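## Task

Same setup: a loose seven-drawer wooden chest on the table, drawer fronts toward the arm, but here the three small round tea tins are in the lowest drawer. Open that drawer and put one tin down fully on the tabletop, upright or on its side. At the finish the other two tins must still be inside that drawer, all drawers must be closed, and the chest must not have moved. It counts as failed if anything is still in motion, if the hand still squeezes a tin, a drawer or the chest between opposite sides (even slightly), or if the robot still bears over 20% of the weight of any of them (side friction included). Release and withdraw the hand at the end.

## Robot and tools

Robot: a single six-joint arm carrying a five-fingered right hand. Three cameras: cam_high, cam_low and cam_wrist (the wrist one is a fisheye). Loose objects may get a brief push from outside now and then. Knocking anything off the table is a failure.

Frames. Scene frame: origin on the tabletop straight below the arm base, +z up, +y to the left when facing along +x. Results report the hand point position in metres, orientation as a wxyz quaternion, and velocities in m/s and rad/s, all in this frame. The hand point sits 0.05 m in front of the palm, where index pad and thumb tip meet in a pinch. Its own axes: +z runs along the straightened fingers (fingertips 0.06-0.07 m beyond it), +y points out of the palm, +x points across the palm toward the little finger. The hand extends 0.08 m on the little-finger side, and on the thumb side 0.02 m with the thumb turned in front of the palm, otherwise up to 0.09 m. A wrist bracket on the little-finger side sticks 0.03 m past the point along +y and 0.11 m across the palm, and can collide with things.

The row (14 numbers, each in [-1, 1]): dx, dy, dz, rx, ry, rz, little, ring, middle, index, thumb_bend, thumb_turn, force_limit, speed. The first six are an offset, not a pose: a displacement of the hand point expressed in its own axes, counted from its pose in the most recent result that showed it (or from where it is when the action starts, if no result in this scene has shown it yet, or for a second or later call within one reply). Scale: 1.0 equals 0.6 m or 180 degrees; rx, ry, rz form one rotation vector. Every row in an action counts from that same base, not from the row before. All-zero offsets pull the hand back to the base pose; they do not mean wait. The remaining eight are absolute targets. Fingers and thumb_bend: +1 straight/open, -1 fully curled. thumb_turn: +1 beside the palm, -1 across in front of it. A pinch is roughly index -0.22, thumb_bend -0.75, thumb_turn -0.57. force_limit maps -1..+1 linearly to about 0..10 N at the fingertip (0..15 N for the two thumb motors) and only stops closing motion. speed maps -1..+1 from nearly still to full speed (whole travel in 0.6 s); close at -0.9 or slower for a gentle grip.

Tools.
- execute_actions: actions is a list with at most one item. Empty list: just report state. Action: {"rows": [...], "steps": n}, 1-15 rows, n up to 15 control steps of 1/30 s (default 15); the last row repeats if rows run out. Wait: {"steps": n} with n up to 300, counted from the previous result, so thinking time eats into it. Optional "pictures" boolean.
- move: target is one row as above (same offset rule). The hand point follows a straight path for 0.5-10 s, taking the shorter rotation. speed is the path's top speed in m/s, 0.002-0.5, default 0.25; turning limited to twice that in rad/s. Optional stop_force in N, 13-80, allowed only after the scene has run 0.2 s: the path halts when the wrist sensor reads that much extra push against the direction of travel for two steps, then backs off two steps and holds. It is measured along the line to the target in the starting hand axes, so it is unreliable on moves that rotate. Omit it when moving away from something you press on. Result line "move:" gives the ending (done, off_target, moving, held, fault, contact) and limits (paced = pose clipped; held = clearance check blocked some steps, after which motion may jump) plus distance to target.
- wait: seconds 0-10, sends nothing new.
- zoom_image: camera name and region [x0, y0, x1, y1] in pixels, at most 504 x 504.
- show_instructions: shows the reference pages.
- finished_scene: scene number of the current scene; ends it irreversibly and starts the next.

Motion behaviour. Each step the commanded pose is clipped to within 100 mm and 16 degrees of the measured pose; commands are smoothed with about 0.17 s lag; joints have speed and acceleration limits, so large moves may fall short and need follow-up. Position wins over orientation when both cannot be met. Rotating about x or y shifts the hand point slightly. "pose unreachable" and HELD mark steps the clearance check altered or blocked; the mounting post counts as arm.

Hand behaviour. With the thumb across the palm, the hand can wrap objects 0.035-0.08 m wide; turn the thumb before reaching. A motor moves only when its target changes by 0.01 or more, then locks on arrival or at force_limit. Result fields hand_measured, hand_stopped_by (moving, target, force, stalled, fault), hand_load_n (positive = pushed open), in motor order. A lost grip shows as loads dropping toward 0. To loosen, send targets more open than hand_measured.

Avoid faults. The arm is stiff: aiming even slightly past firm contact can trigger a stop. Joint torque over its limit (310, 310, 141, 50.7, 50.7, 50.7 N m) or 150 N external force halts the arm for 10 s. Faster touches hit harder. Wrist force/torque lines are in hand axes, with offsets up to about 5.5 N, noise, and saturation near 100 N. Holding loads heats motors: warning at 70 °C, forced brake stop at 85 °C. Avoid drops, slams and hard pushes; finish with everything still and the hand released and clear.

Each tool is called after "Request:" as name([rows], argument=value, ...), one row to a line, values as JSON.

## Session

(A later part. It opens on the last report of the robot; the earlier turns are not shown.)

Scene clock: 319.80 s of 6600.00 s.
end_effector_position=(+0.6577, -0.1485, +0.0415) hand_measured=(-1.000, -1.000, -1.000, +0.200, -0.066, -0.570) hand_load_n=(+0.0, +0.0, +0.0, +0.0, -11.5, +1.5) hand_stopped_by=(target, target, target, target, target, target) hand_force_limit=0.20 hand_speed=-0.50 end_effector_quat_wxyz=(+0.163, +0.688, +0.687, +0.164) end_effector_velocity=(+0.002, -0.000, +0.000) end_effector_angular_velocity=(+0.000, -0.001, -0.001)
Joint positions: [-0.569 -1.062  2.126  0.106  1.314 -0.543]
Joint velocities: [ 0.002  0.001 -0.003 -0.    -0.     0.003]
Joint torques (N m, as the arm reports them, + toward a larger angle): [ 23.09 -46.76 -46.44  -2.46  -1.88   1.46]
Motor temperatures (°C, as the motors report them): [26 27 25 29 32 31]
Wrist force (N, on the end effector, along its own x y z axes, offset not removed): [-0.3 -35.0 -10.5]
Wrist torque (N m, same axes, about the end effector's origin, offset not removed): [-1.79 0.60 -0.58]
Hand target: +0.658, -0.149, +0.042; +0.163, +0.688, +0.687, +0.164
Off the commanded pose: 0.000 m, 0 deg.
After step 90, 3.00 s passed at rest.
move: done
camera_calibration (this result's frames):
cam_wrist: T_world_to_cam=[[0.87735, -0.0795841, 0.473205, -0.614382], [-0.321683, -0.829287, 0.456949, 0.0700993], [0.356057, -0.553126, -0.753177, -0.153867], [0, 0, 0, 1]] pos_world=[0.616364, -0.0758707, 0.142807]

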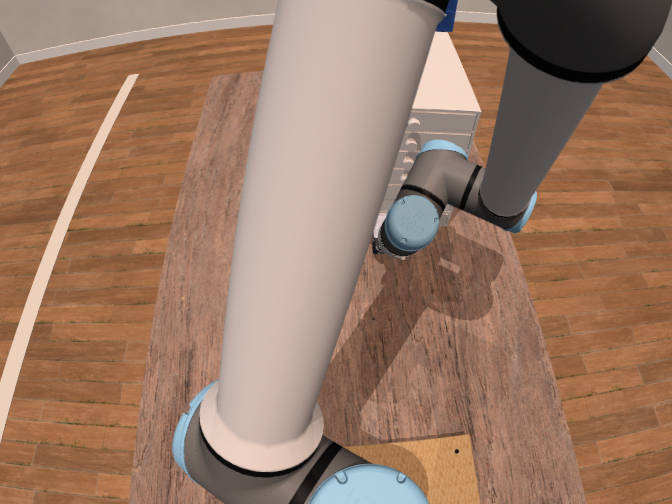

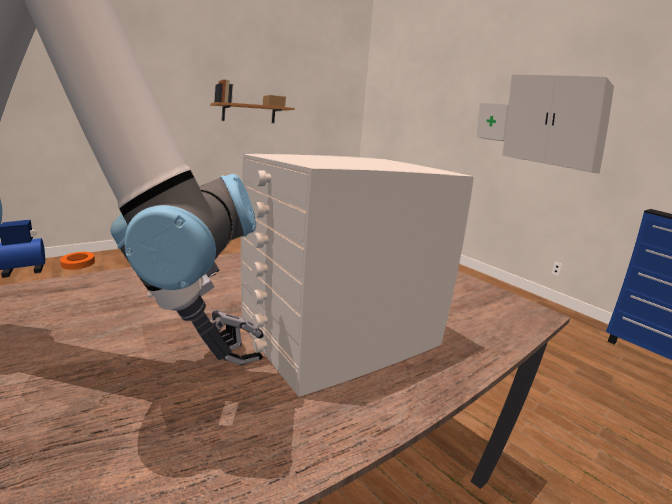

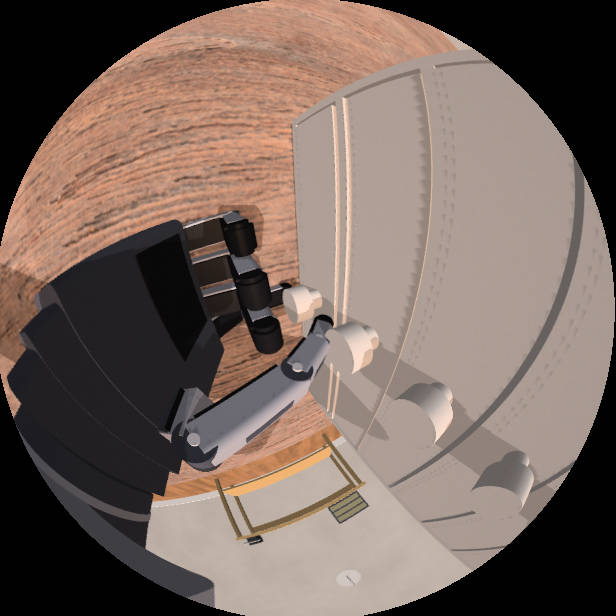

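Request:
move(target=[0,0,0,0,0,0,-1,-1,-1,0.2,-0.8,-0.57,0.0,-0.7])

Request:
zoom_image(camera="cam_low", region=[180,290,300,390])

Scene clock: 328.87 s of 6600.00 s.
end_effector_position=(+0.6577, -0.1485, +0.0415) hand_measured=(-1.000, -1.000, -1.000, +0.200, -0.678, -0.570) hand_load_n=(+0.0, +0.0, +0.0, +0.0, +7.0, +0.5) hand_stopped_by=(target, target, target, target, force, target) hand_force_limit=0.00 hand_speed=-0.70 end_effector_quat_wxyz=(+0.163, +0.688, +0.687, +0.164) end_effector_velocity=(+0.001, -0.000, +0.000) end_effector_angular_velocity=(-0.001, -0.002, +0.001)
Joint positions: [-0.569 -1.062  2.126  0.106  1.314 -0.543]
Joint velocities: [-0.     0.    -0.001 -0.001 -0.    -0.001]
Joint torques (N m, as the arm reports them, + toward a larger angle): [-19.92 -66.9  -10.68   5.33  -0.01  -0.61]
Motor temperatures (°C, as the motors report them): [26 27 25 29 32 31]
Wrist force (N, on the end effector, along its own x y z axes, offset not removed): [-3.3 3.5 -9.9]
Wrist torque (N m, same axes, about the end effector's origin, offset not removed): [-0.06 0.34 -0.47]
Hand target: +0.658, -0.148, +0.042; +0.163, +0.688, +0.687, +0.164
Off the commanded pose: 0.000 m, 0 deg.
After step 90, 3.80 s passed at rest.
move: done
camera_calibration (this result's frames):
cam_wrist: T_world_to_cam=[[0.877318, -0.0795626, 0.473268, -0.61439], [-0.321698, -0.829292, 0.45693, 0.0701], [0.356123, -0.553122, -0.753148, -0.153893], [0, 0, 0, 1]] pos_world=[0.616371, -0.0758709, 0.142836]

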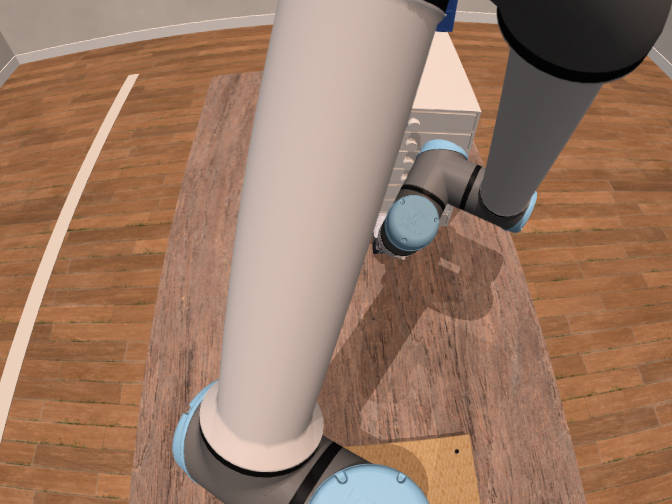

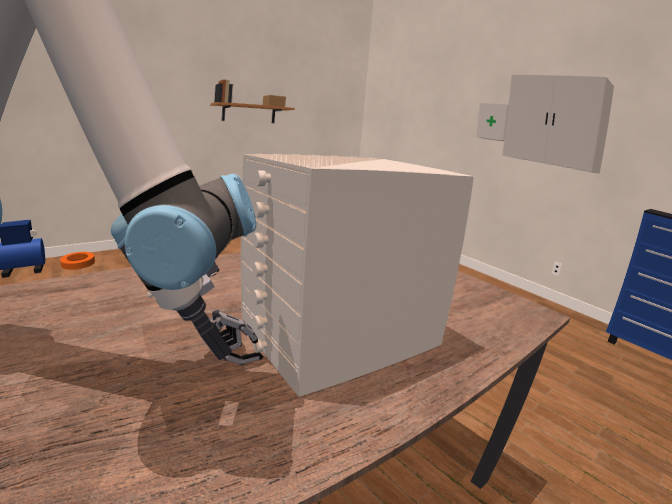

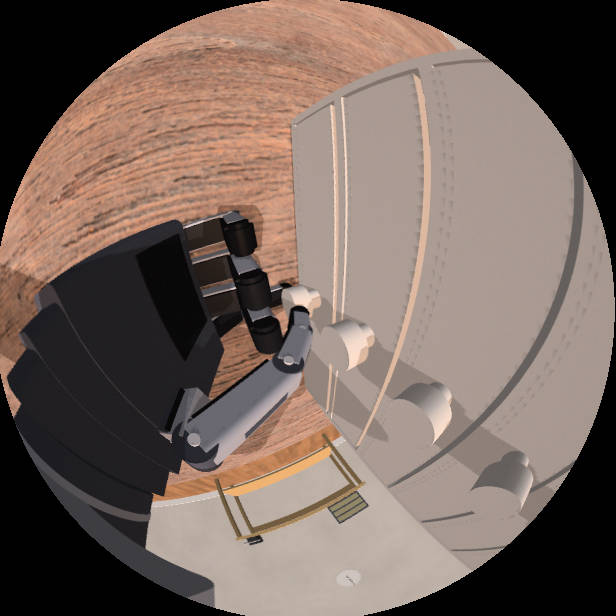

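Region (180, 290, 300, 390) of cam_low's 672x504 image, scaled by 4.200, with more detail than that image has.

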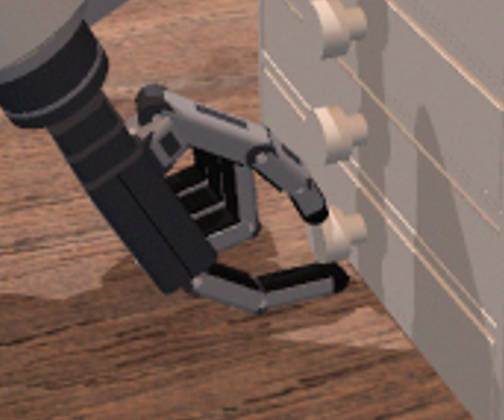

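Request:
move(target=[0,0,0,0,0,0,-1,-1,-1,-0.3,-0.8,-0.57,0.2,-0.7])

Request:
zoom_image(camera="cam_low", region=[180,290,300,390])

Request:
zoom_image(camera="cam_wrist", region=[240,230,400,380])

Scene clock: 338.47 s of 6600.00 s.
end_effector_position=(+0.6577, -0.1485, +0.0415) hand_measured=(-1.000, -1.000, -1.000, +0.120, -0.678, -0.570) hand_load_n=(+0.0, +0.0, +0.0, +6.5, +7.0, +0.0) hand_stopped_by=(target, target, target, force, force, target) hand_force_limit=0.20 hand_speed=-0.70 end_effector_quat_wxyz=(+0.163, +0.688, +0.687, +0.164) end_effector_velocity=(-0.000, -0.000, -0.000) end_effector_angular_velocity=(-0.000, +0.000, -0.001)
Joint positions: [-0.569 -1.062  2.126  0.106  1.314 -0.543]
Joint velocities: [-0.    -0.     0.    -0.     0.     0.001]
Joint torques (N m, as the arm reports them, + toward a larger angle): [-14.   -35.67 -10.55   3.73   0.88   1.97]
Motor temperatures (°C, as the motors report them): [26 27 25 29 32 31]
Wrist force (N, on the end effector, along its own x y z axes, offset not removed): [3.8 2.5 -1.1]
Wrist torque (N m, same axes, about the end effector's origin, offset not removed): [-0.10 -0.51 0.09]
Hand target: +0.658, -0.148, +0.042; +0.163, +0.688, +0.687, +0.164
Off the commanded pose: 0.000 m, 0 deg.
After step 90, 5.90 s passed at rest.
move: done
camera_calibration (this result's frames):
cam_wrist: T_world_to_cam=[[0.877348, -0.0795743, 0.47321, -0.61439], [-0.321684, -0.82928, 0.456962, 0.0700874], [0.356061, -0.553139, -0.753165, -0.153861], [0, 0, 0, 1]] pos_world=[0.616363, -0.075874, 0.142826]

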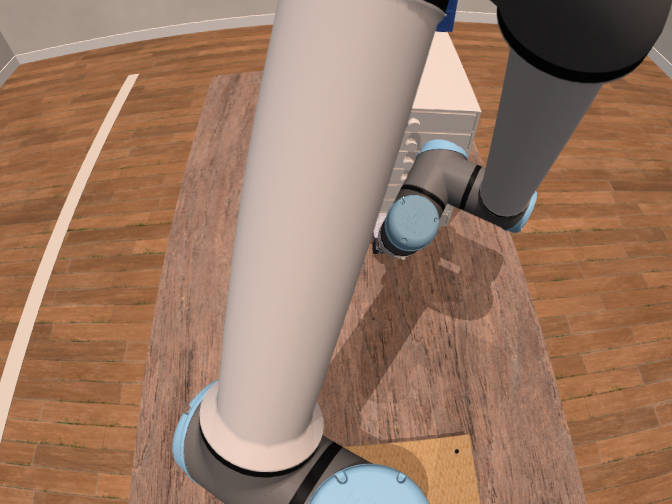

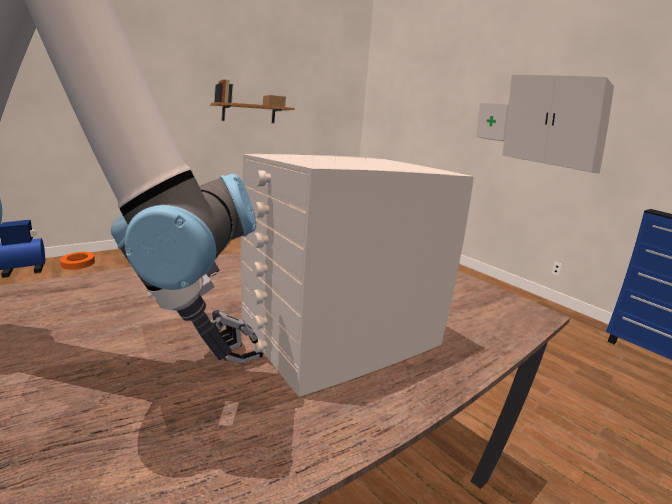

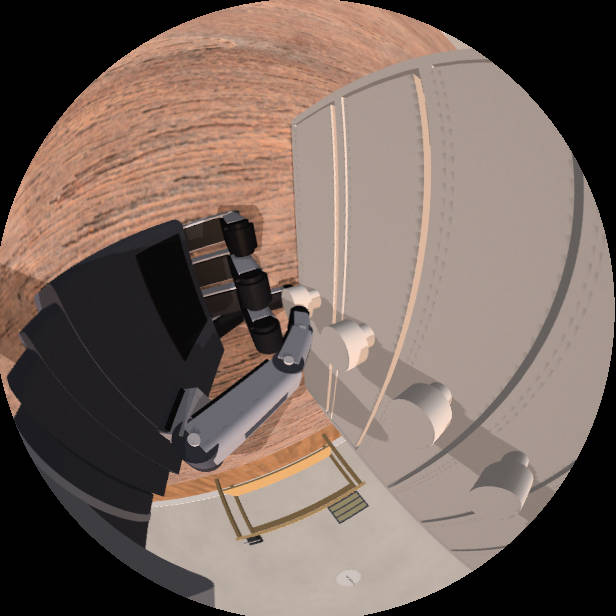

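Region (180, 290, 300, 390) of cam_low's 672x504 image, scaled by 4.200, with more detail than that image has.

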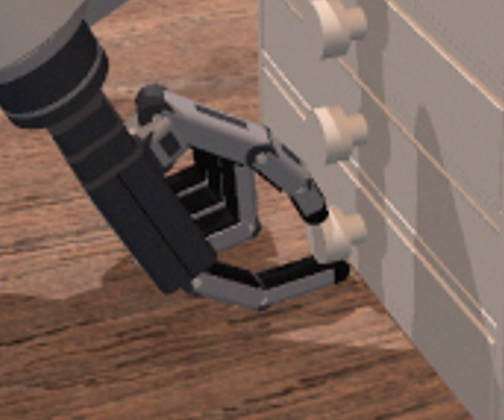

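Region (240, 230, 400, 380) of cam_wrist's 616x616 image, scaled by 3.150, with more detail than that image has; it fills the top 472 rows of this view, and the rest is white.

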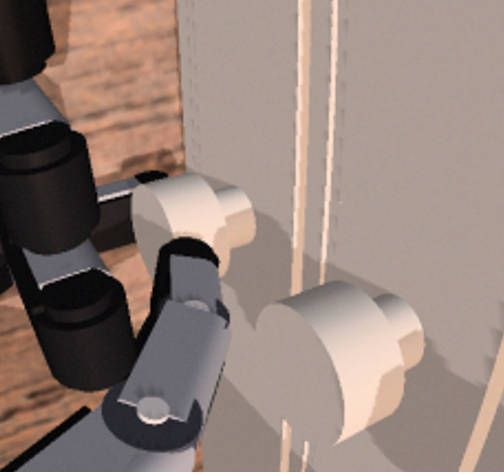

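Request:
execute_actions(actions=[])

Scene clock: 371.40 s of 6600.00 s.
end_effector_position=(+0.6577, -0.1485, +0.0415) hand_measured=(-1.000, -1.000, -1.000, +0.120, -0.678, -0.570) hand_load_n=(+0.0, +0.0, +0.0, +6.5, +7.0, +0.0) hand_stopped_by=(target, target, target, force, force, target) hand_force_limit=0.20 hand_speed=-0.70 end_effector_quat_wxyz=(+0.163, +0.688, +0.687, +0.164) end_effector_velocity=(-0.000, -0.000, -0.000) end_effector_angular_velocity=(-0.001, +0.001, +0.000)
Joint positions: [-0.569 -1.062  2.126  0.106  1.314 -0.543]
Joint velocities: [-0.    -0.     0.     0.     0.001 -0.001]
Joint torques (N m, as the arm reports them, + toward a larger angle): [-13.59 -44.46 -11.57   1.24  -2.76   1.91]
Motor temperatures (°C, as the motors report them): [26 27 25 29 32 31]
Wrist force (N, on the end effector, along its own x y z axes, offset not removed): [3.6 -6.9 -1.1]
Wrist torque (N m, same axes, about the end effector's origin, offset not removed): [-1.31 -0.28 -0.26]
Hand target: +0.658, -0.148, +0.042; +0.163, +0.688, +0.687, +0.164
Off the commanded pose: 0.000 m, 0 deg.
Steps of this call (steps 1 to 90: nothing new was sent; then 29.93 s passed at rest). Readings (end_effector_position | what the end effector reports):
1: (+0.6577, -0.1485, +0.0415) | hand_measured=(-1.000, -1.000, -1.000, +0.120, -0.678, -0.570) hand_load_n=(+0.0, +0.0, +0.0, +6.5, +7.0, +0.0) hand_stopped_by=(target, target, target, force, force, target) hand_force_limit=0.20 hand_speed=-0.70
2: (+0.6577, -0.1485, +0.0415) | hand_measured=(-1.000, -1.000, -1.000, +0.120, -0.678, -0.570) hand_load_n=(+0.0, +0.0, +0.0, +6.5, +7.0, +0.0) hand_stopped_by=(target, target, target, force, force, target) hand_force_limit=0.20 hand_speed=-0.70
4: (+0.6577, -0.1485, +0.0415) | hand_measured=(-1.000, -1.000, -1.000, +0.120, -0.678, -0.570) hand_load_n=(+0.0, +0.0, +0.0, +6.5, +7.0, +0.0) hand_stopped_by=(target, target, target, force, force, target) hand_force_limit=0.20 hand_speed=-0.70
8: (+0.6577, -0.1485, +0.0415) | hand_measured=(-1.000, -1.000, -1.000, +0.120, -0.678, -0.570) hand_load_n=(+0.0, +0.0, +0.0, +6.5, +7.0, +0.0) hand_stopped_by=(target, target, target, force, force, target) hand_force_limit=0.20 hand_speed=-0.70
90: the state above
camera_calibration (this result's frames):
cam_wrist: T_world_to_cam=[[0.877322, -0.0795654, 0.47326, -0.614388], [-0.321694, -0.829295, 0.456928, 0.0701007], [0.356116, -0.553118, -0.753155, -0.153892], [0, 0, 0, 1]] pos_world=[0.61637, -0.0758701, 0.14283]

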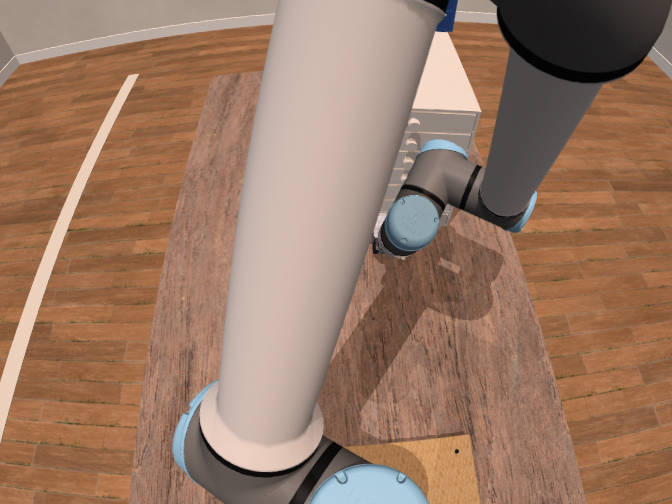

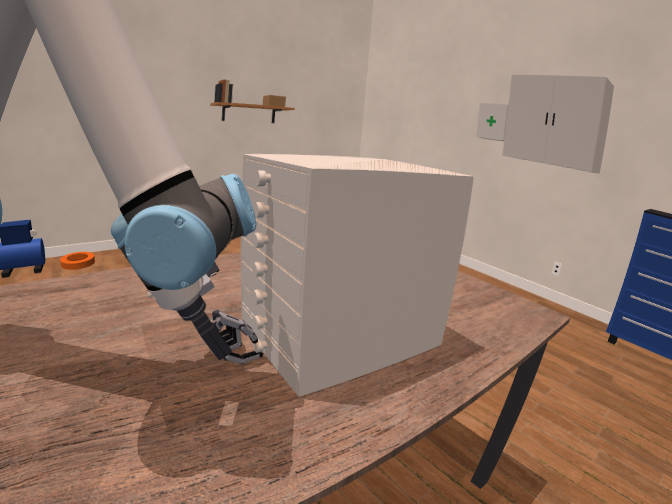

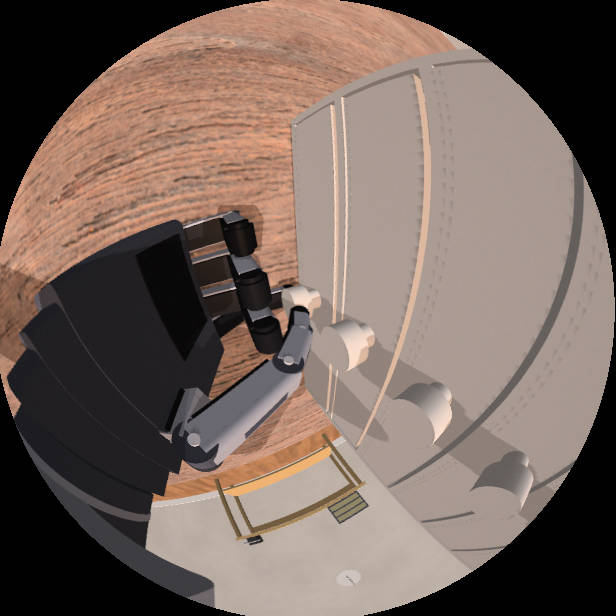

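Request:
move(target=[0,-0.0297,-0.0151,0,0,0,-1,-1,-1,-0.3,-0.8,-0.57,0.2,-0.7], speed=0.015)

Request:
zoom_image(camera="cam_low", region=[170,280,330,400])

Scene clock: 379.63 s of 6600.00 s.
end_effector_position=(+0.6381, -0.1485, +0.0416) hand_measured=(-1.000, -1.000, -1.000, +0.120, -0.678, -0.570) hand_load_n=(+0.0, +0.0, +0.0, +7.0, +7.0, +0.0) hand_stopped_by=(target, target, target, force, force, target) hand_force_limit=0.20 hand_speed=-0.70 end_effector_quat_wxyz=(+0.163, +0.688, +0.687, +0.164) end_effector_velocity=(-0.004, +0.000, -0.000) end_effector_angular_velocity=(-0.000, +0.001, -0.001)
Joint positions: [-0.593 -1.079  2.165  0.091  1.304 -0.566]
Joint velocities: [-0.004 -0.003  0.007 -0.003 -0.001 -0.003]
Joint torques (N m, as the arm reports them, + toward a larger angle): [-21.84 -79.64  -9.7    1.09  -3.5   -1.26]
Motor temperatures (°C, as the motors report them): [26 27 25 29 32 31]
Wrist force (N, on the end effector, along its own x y z axes, offset not removed): [-1.3 1.6 -2.9]
Wrist torque (N m, same axes, about the end effector's origin, offset not removed): [0.38 0.37 -0.20]
Hand target: +0.638, -0.148, +0.042; +0.163, +0.688, +0.687, +0.164
Off the commanded pose: 0.000 m, 0 deg.
After step 90, 3.63 s passed at rest.
move: done
camera_calibration (this result's frames):
cam_wrist: T_world_to_cam=[[0.877343, -0.0795803, 0.473219, -0.597222], [-0.321679, -0.829301, 0.456928, 0.0637845], [0.356078, -0.553107, -0.75318, -0.146856], [0, 0, 0, 1]] pos_world=[0.596779, -0.0758574, 0.142863]

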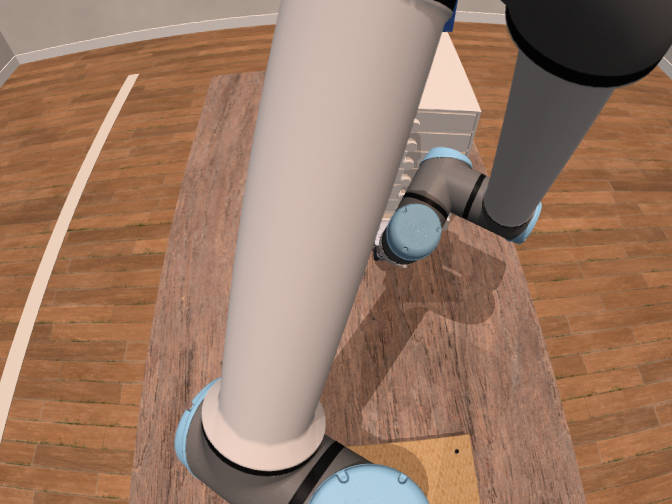

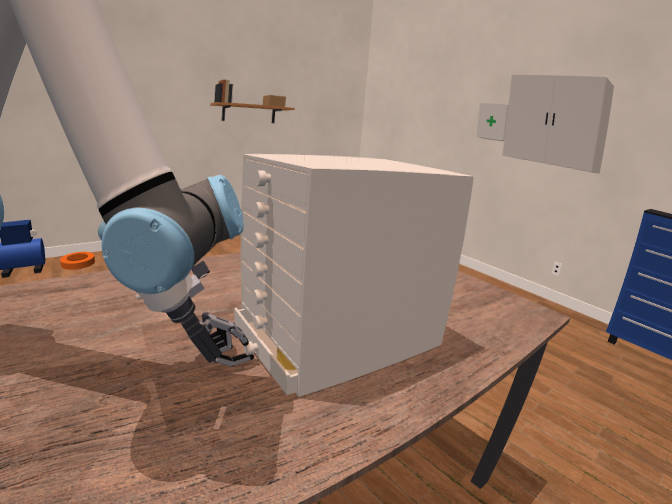

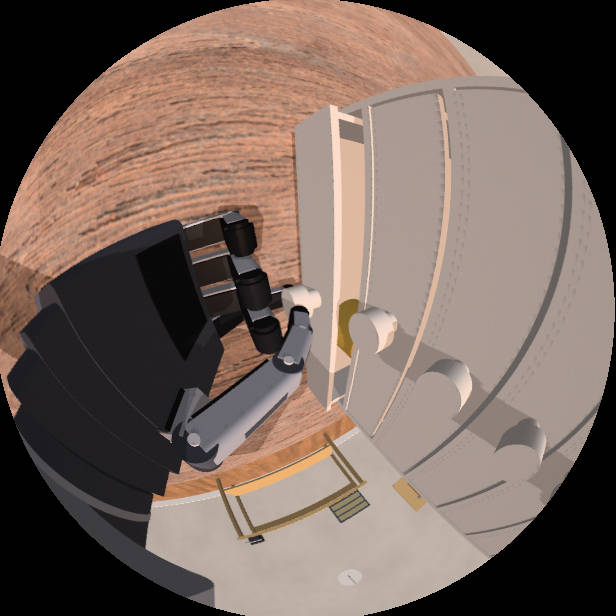

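Region (170, 280, 330, 400) of cam_low's 672x504 image, scaled by 3.150, with more detail than that image has; it fills the top 378 rows of this view, and the rest is white.

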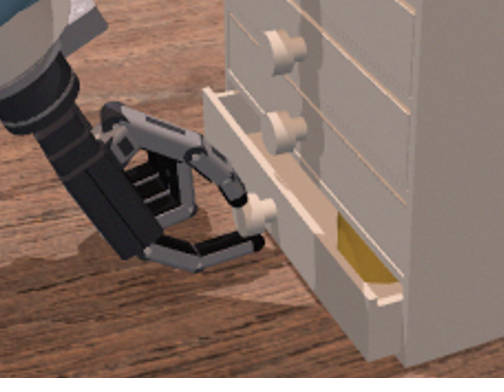

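Request:
move(target=[0,-0.2822,-0.1438,0,0,0,-1,-1,-1,-0.3,-0.8,-0.57,0.2,-0.7], speed=0.04)

Scene clock: 390.53 s of 6600.00 s.
end_effector_position=(+0.4484, -0.1483, +0.0420) hand_measured=(-1.000, -1.000, -1.000, +0.120, -0.682, -0.570) hand_load_n=(+0.0, +0.0, +0.0, +2.5, +0.0, +0.0) hand_stopped_by=(target, target, target, force, force, target) hand_force_limit=0.20 hand_speed=-0.70 end_effector_quat_wxyz=(+0.163, +0.689, +0.687, +0.164) end_effector_velocity=(-0.003, -0.000, +0.000) end_effector_angular_velocity=(+0.001, -0.000, -0.000)
Joint positions: [-1.001 -1.208  2.531 -0.011  1.172 -0.976]
Joint velocities: [-0.013 -0.001  0.006  0.    -0.004 -0.013]
Joint torques (N m, as the arm reports them, + toward a larger angle): [-14.73 -57.47  -1.48   0.85  -3.41  -2.05]
Motor temperatures (°C, as the motors report them): [26 27 25 29 32 31]
Wrist force (N, on the end effector, along its own x y z axes, offset not removed): [-3.9 -0.5 2.2]
Wrist torque (N m, same axes, about the end effector's origin, offset not removed): [-0.18 0.89 -0.53]
Hand target: +0.448, -0.148, +0.042; +0.163, +0.688, +0.687, +0.164
Off the commanded pose: 0.001 m, 0 deg.
After step 90, 2.77 s passed at rest.
move: done
camera_calibration (this result's frames):
cam_wrist: T_world_to_cam=[[0.877551, -0.0796873, 0.472815, -0.431129], [-0.321445, -0.829455, 0.456812, 0.00257873], [0.355777, -0.55286, -0.753504, -0.0786776], [0, 0, 0, 1]] pos_world=[0.407158, -0.0757142, 0.143383]

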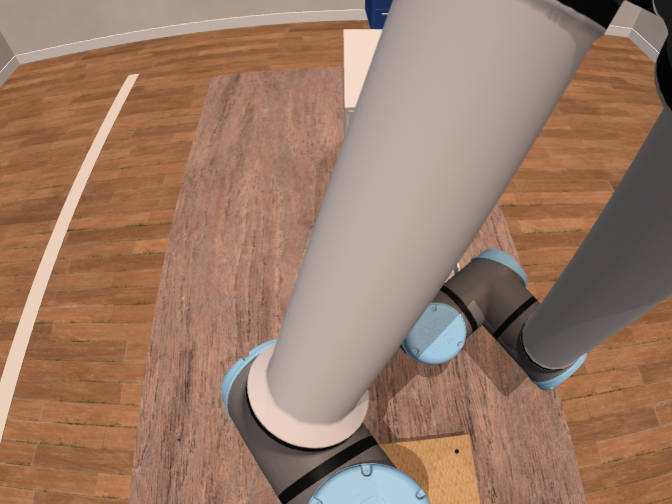

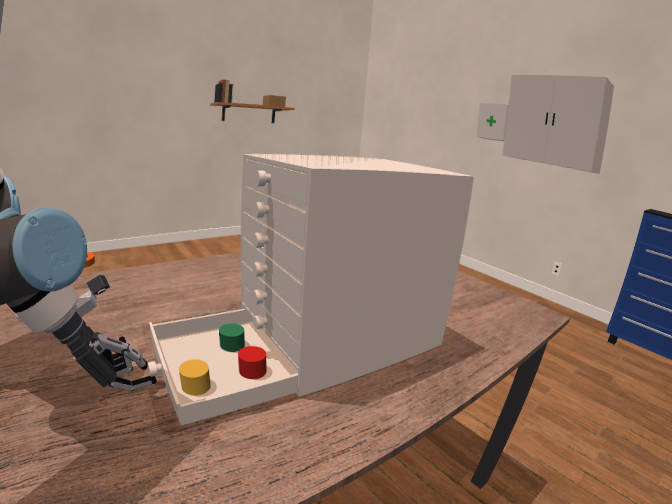

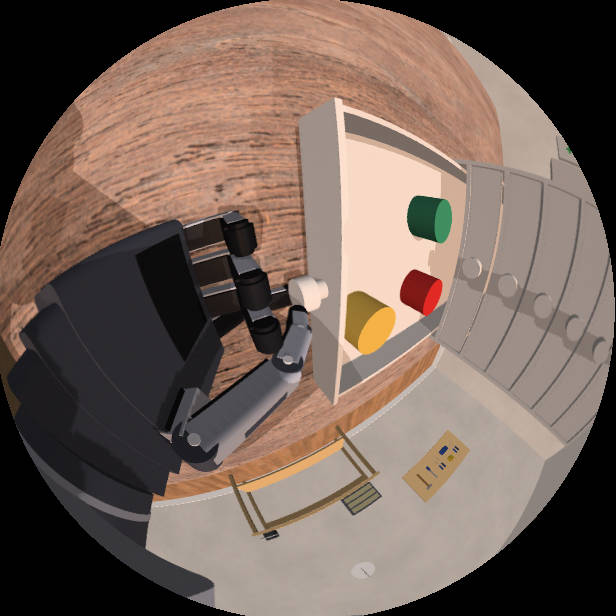

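Request:
zoom_image(camera="cam_low", region=[60,290,320,440])

Region (60, 290, 320, 440) of cam_low's 672x504 image, scaled by 1.938, with more detail than that image has; it fills the top 291 rows of this view, and the rest is white.

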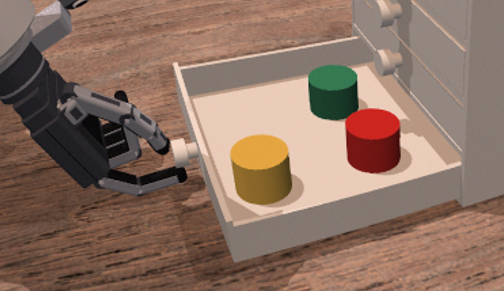

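Request:
move(target=[0,-0.045,-0.04,0,0,0,-1,-1,-1,0.15,-0.3,-0.57,0.2,0.0], speed=0.03)

Scene clock: 440.40 s of 6600.00 s.
end_effector_position=(+0.4139, -0.1482, +0.0511) hand_measured=(-1.000, -1.000, -1.000, +0.150, -0.300, -0.570) hand_load_n=(+0.0, +0.0, +0.0, +0.0, +0.0, +0.0) hand_stopped_by=(target, target, target, target, target, target) hand_force_limit=0.20 hand_speed=0.00 end_effector_quat_wxyz=(+0.163, +0.689, +0.687, +0.164) end_effector_velocity=(-0.003, -0.001, +0.001) end_effector_angular_velocity=(-0.001, -0.001, +0.002)
Joint positions: [-1.14  -1.239  2.599  0.013  1.14  -1.123]
Joint velocities: [-0.015 -0.002  0.005  0.003 -0.004 -0.018]
Joint torques (N m, as the arm reports them, + toward a larger angle): [-22.32 -50.65   0.53   4.14  -3.73  -1.83]
Motor temperatures (°C, as the motors report them): [26 27 25 29 32 31]
Wrist force (N, on the end effector, along its own x y z axes, offset not removed): [2.7 1.2 -4.1]
Wrist torque (N m, same axes, about the end effector's origin, offset not removed): [0.40 0.09 -0.04]
Hand target: +0.413, -0.148, +0.051; +0.163, +0.689, +0.687, +0.164
Off the commanded pose: 0.000 m, 0 deg.
After step 90, 45.30 s passed at rest.
move: done
camera_calibration (this result's frames):
cam_wrist: T_world_to_cam=[[0.877628, -0.0797879, 0.472655, -0.405167], [-0.321414, -0.829485, 0.45678, -0.0126331], [0.355615, -0.5528, -0.753624, -0.0594182], [0, 0, 0, 1]] pos_world=[0.372655, -0.0756528, 0.152496]

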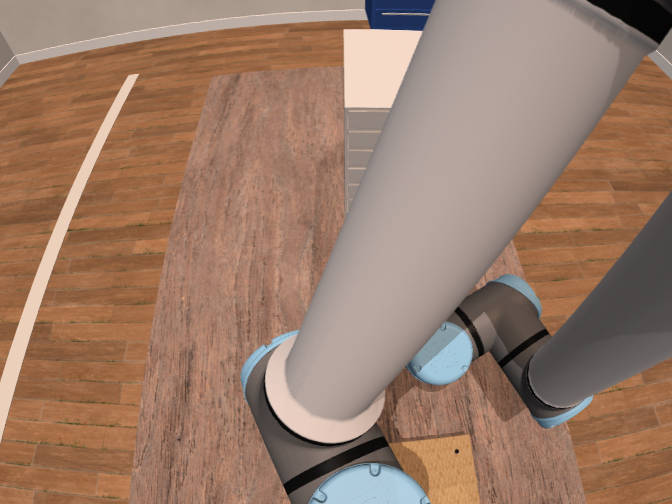

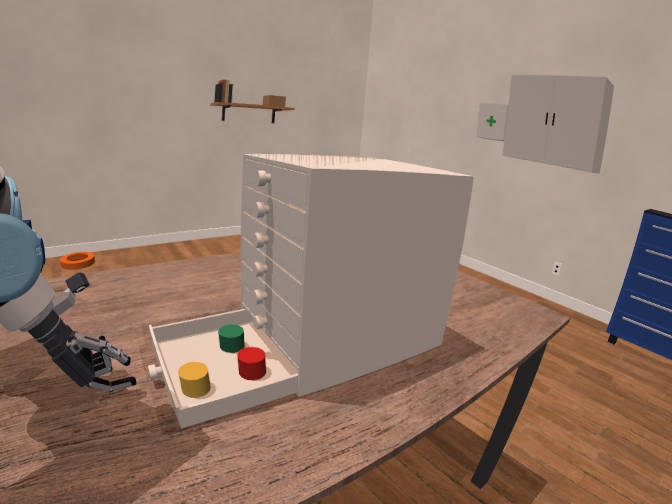

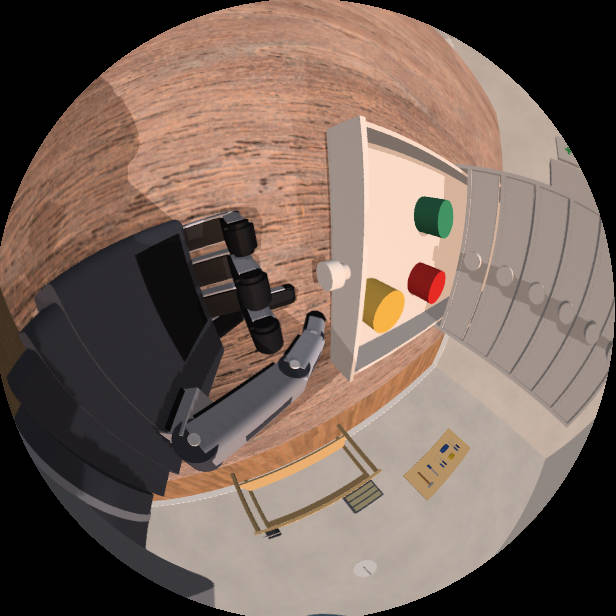

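Request:
move(target=[0,0.25,-0.284,-0.1,0,0,-1,-1,-1,0.33,0.15,-0.75,0.2,0.0], speed=0.2)

Request:
move(target=[0,0,0,0,0,0.5,-1,-1,-1,0.33,0.15,-0.75,0.2,0.0], speed=0.4)

Request:
move(target=[0,0,0,0,0,0.5,-1,-1,-1,0.33,0.15,-0.75,0.2,0.0], speed=0.4)

Scene clock: 450.87 s of 6600.00 s.
end_effector_position=(+0.4711, -0.1485, +0.2704) hand_measured=(-1.000, -1.000, -1.000, +0.330, +0.150, -0.750) hand_load_n=(+0.0, +0.0, +0.0, +0.0, +0.0, +0.0) hand_stopped_by=(target, target, target, target, target, target) hand_force_limit=0.20 hand_speed=0.00 end_effector_quat_wxyz=(+0.269, +0.655, +0.653, +0.269) end_effector_velocity=(-0.000, +0.000, +0.002) end_effector_angular_velocity=(+0.001, -0.002, -0.000)
Joint positions: [-1.142 -1.709  2.512  0.395  0.863 -1.029]
Joint velocities: [-0.002 -0.005 -0.     0.006 -0.002 -0.001]
Joint torques (N m, as the arm reports them, + toward a larger angle): [-21.5  -38.48 -32.73   4.8   -4.1   -2.68]
Motor temperatures (°C, as the motors report them): [26 27 25 29 32 31]
Wrist force (N, on the end effector, along its own x y z axes, offset not removed): [-0.7 -0.1 4.6]
Wrist torque (N m, same axes, about the end effector's origin, offset not removed): [-0.07 0.34 -0.21]
Hand target: +0.471, -0.148, +0.271; +0.269, +0.655, +0.653, +0.269
Off the commanded pose: 0.000 m, 0 deg.
After step 90, 5.63 s passed at rest.
move: done
camera_calibration (this result's frames):
cam_wrist: T_world_to_cam=[[0.688762, -0.0800609, 0.720553, -0.537124], [-0.447194, -0.829199, 0.335331, -0.00246059], [0.570635, -0.55319, -0.606924, -0.0556429], [0, 0, 0, 1]] pos_world=[0.400602, -0.0758241, 0.354081]

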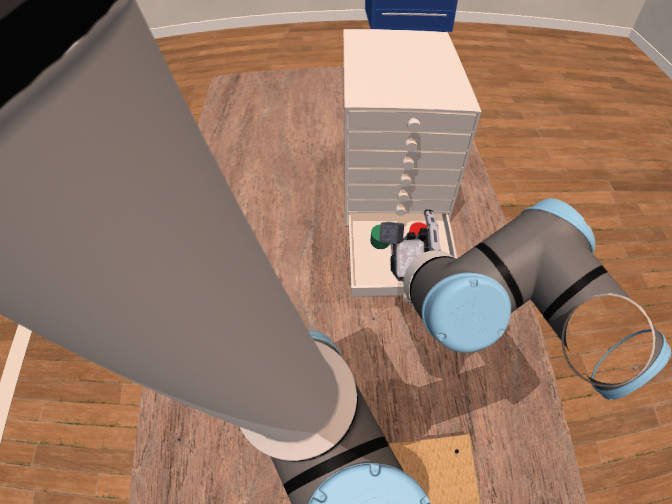

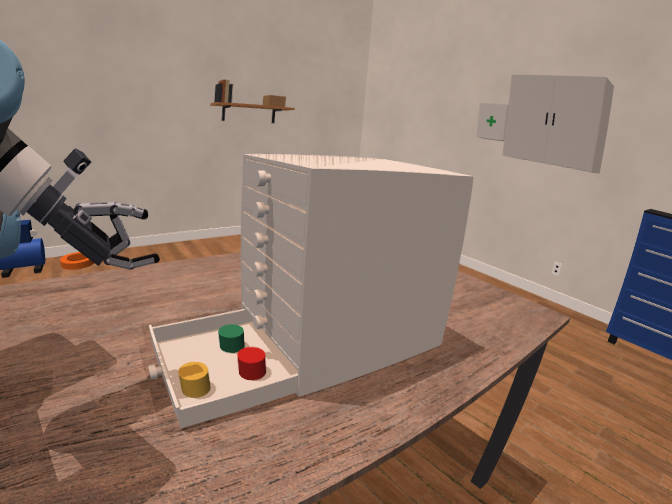

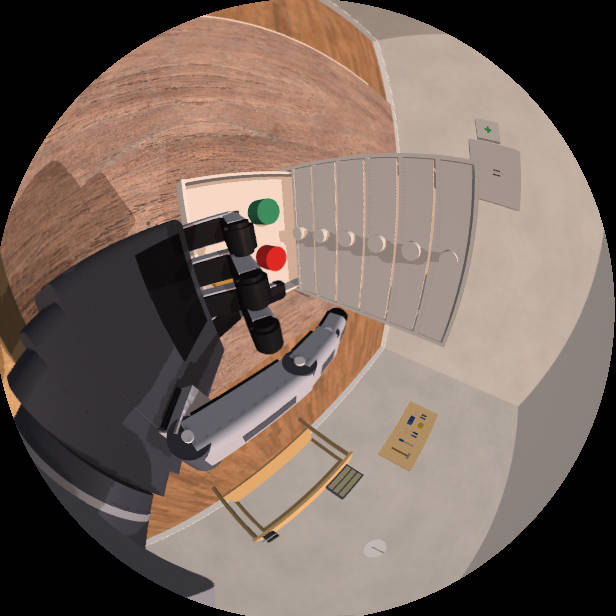

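Scene clock: 453.50 s of 6600.00 s.
end_effector_position=(+0.4709, -0.1484, +0.2706) hand_measured=(-1.000, -1.000, -1.000, +0.330, +0.150, -0.750) hand_load_n=(+0.0, +0.0, +0.0, +0.0, +0.0, +0.0) hand_stopped_by=(target, target, target, target, target, target) hand_force_limit=0.20 hand_speed=0.00 end_effector_quat_wxyz=(-0.000, +0.925, +0.000, +0.380) end_effector_velocity=(-0.000, +0.000, -0.001) end_effector_angular_velocity=(+0.008, +0.002, -0.016)
Joint positions: [-0.839 -1.75   2.347  0.399  1.002  0.875]
Joint velocities: [ 0.006  0.    -0.002 -0.003  0.009  0.024]
Joint torques (N m, as the arm reports them, + toward a larger angle): [ 13.03   0.54 -40.04   0.12   1.33   3.46]
Motor temperatures (°C, as the motors report them): [26 27 25 29 32 31]
Wrist force (N, on the end effector, along its own x y z axes, offset not removed): [-8.4 -5.4 -0.7]
Wrist torque (N m, same axes, about the end effector's origin, offset not removed): [-0.75 1.45 -0.96]
Hand target: +0.471, -0.148, +0.271; -0.000, +0.925, -0.001, +0.380
Off the commanded pose: 0.000 m, 0 deg.
move: done
camera_calibration (this result's frames):
cam_wrist: T_world_to_cam=[[-0.0746323, -0.996587, -0.0352673, -0.109177], [-0.978361, 0.0800196, -0.190804, 0.52489], [0.192975, 0.020264, -0.980994, 0.308761], [0, 0, 0, 1]] pos_world=[0.445801, -0.157062, 0.399194]

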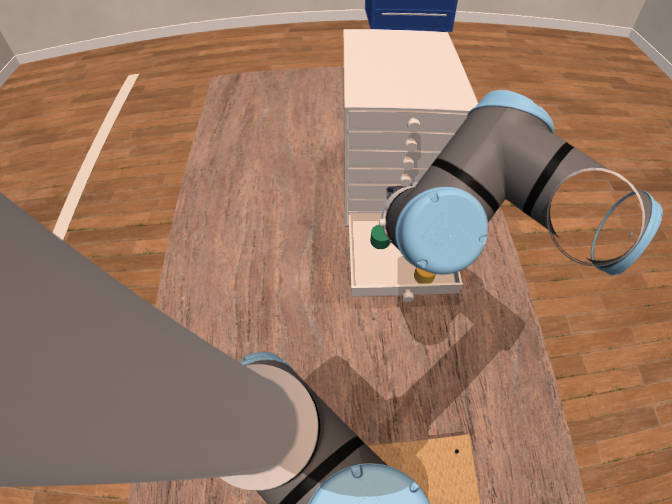

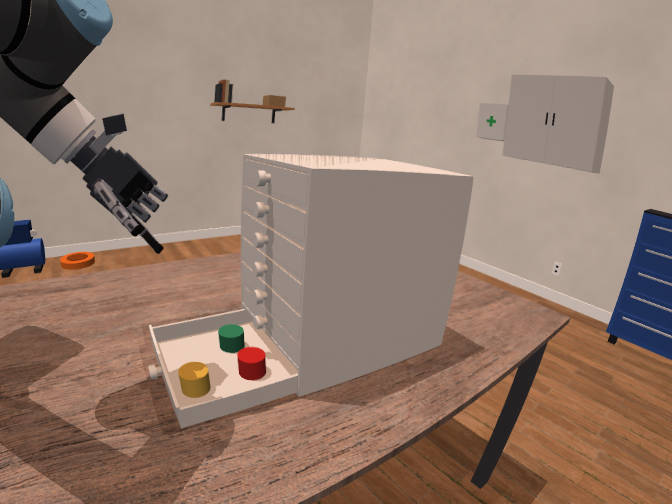

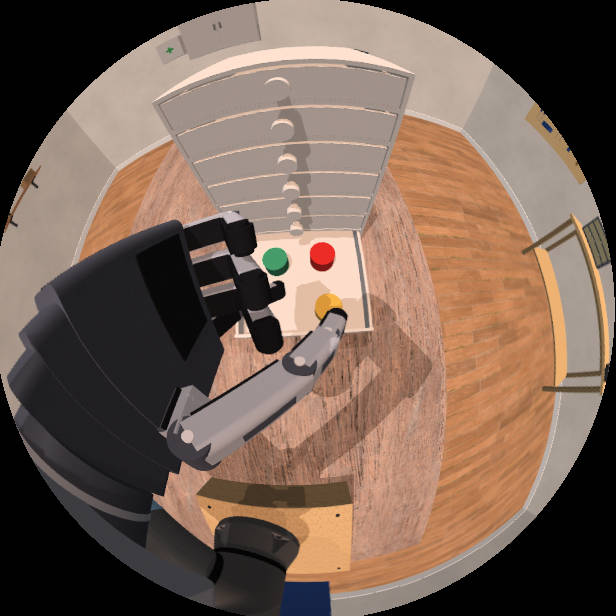

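Scene clock: 456.13 s of 6600.00 s.
end_effector_position=(+0.4710, -0.1484, +0.2707) hand_measured=(-1.000, -1.000, -1.000, +0.330, +0.150, -0.750) hand_load_n=(+0.0, +0.0, +0.0, +0.0, +0.0, +0.0) hand_stopped_by=(target, target, target, target, target, target) hand_force_limit=0.20 hand_speed=0.00 end_effector_quat_wxyz=(-0.269, +0.655, -0.653, +0.269) end_effector_velocity=(+0.000, -0.000, +0.000) end_effector_angular_velocity=(+0.008, +0.000, -0.011)
Joint positions: [-0.967 -1.644  2.23   0.486  0.936  2.311]
Joint velocities: [-0.002  0.    -0.    -0.001  0.001  0.013]
Joint torques (N m, as the arm reports them, + toward a larger angle): [-22.53  -7.01 -24.97  -0.23   1.65   3.04]
Motor temperatures (°C, as the motors report them): [26 27 25 29 32 31]
Wrist force (N, on the end effector, along its own x y z axes, offset not removed): [-1.5 -3.1 -2.4]
Wrist torque (N m, same axes, about the end effector's origin, offset not removed): [-0.28 0.69 -0.43]
Hand target: +0.471, -0.148, +0.271; -0.269, +0.654, -0.654, +0.269
Off the commanded pose: 0.000 m, 0 deg.
move: done
camera_calibration (this result's frames):
cam_wrist: T_world_to_cam=[[-0.727783, 0.0759428, -0.681589, 0.532626], [-0.333654, 0.829092, 0.448644, 0.159376], [0.599172, 0.553931, -0.578061, 0.0875986], [0, 0, 0, 1]] pos_world=[0.388326, -0.22111, 0.342166]

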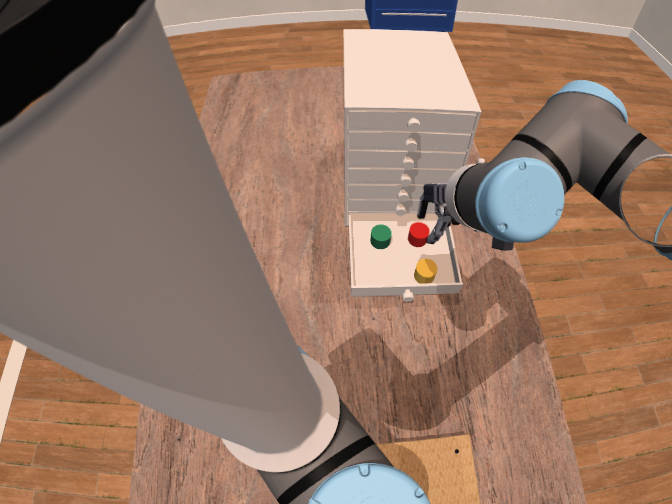

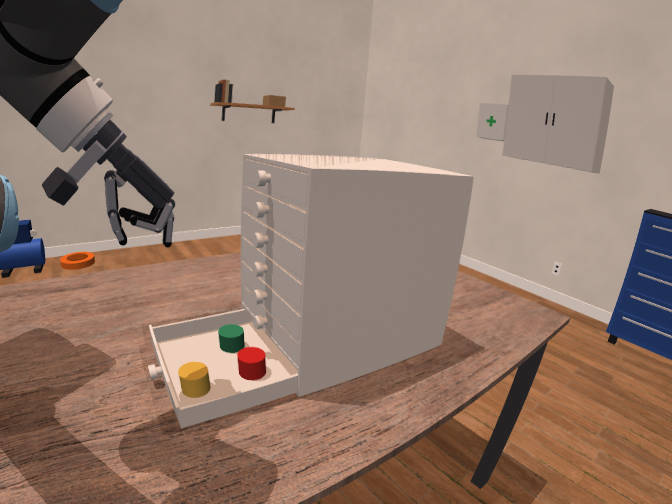

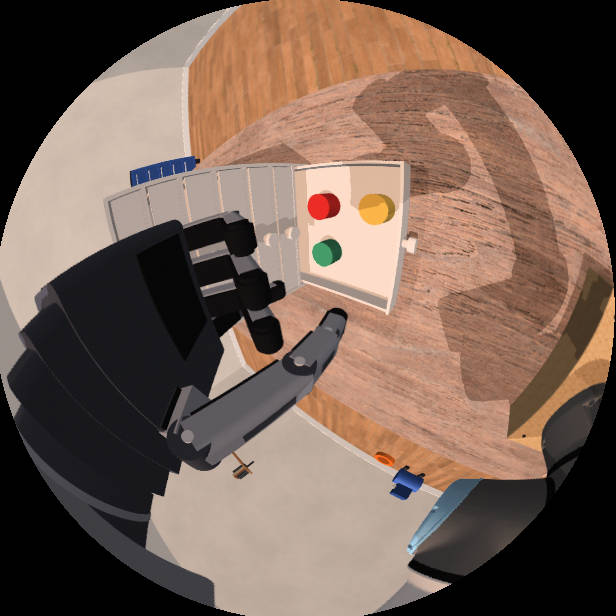

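Request:
zoom_image(camera="cam_high", region=[330,190,490,310])

Region (330, 190, 490, 310) of cam_high's 672x504 image, scaled by 3.150, with more detail than that image has; it fills the top 378 rows of this view, and the rest is white.

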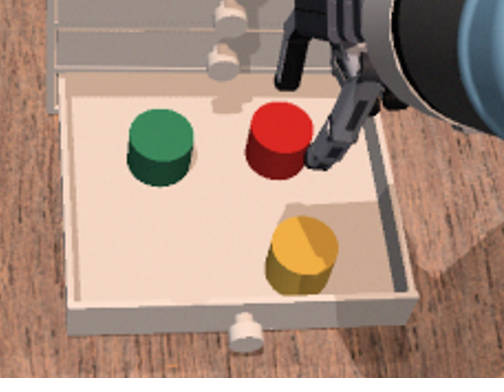

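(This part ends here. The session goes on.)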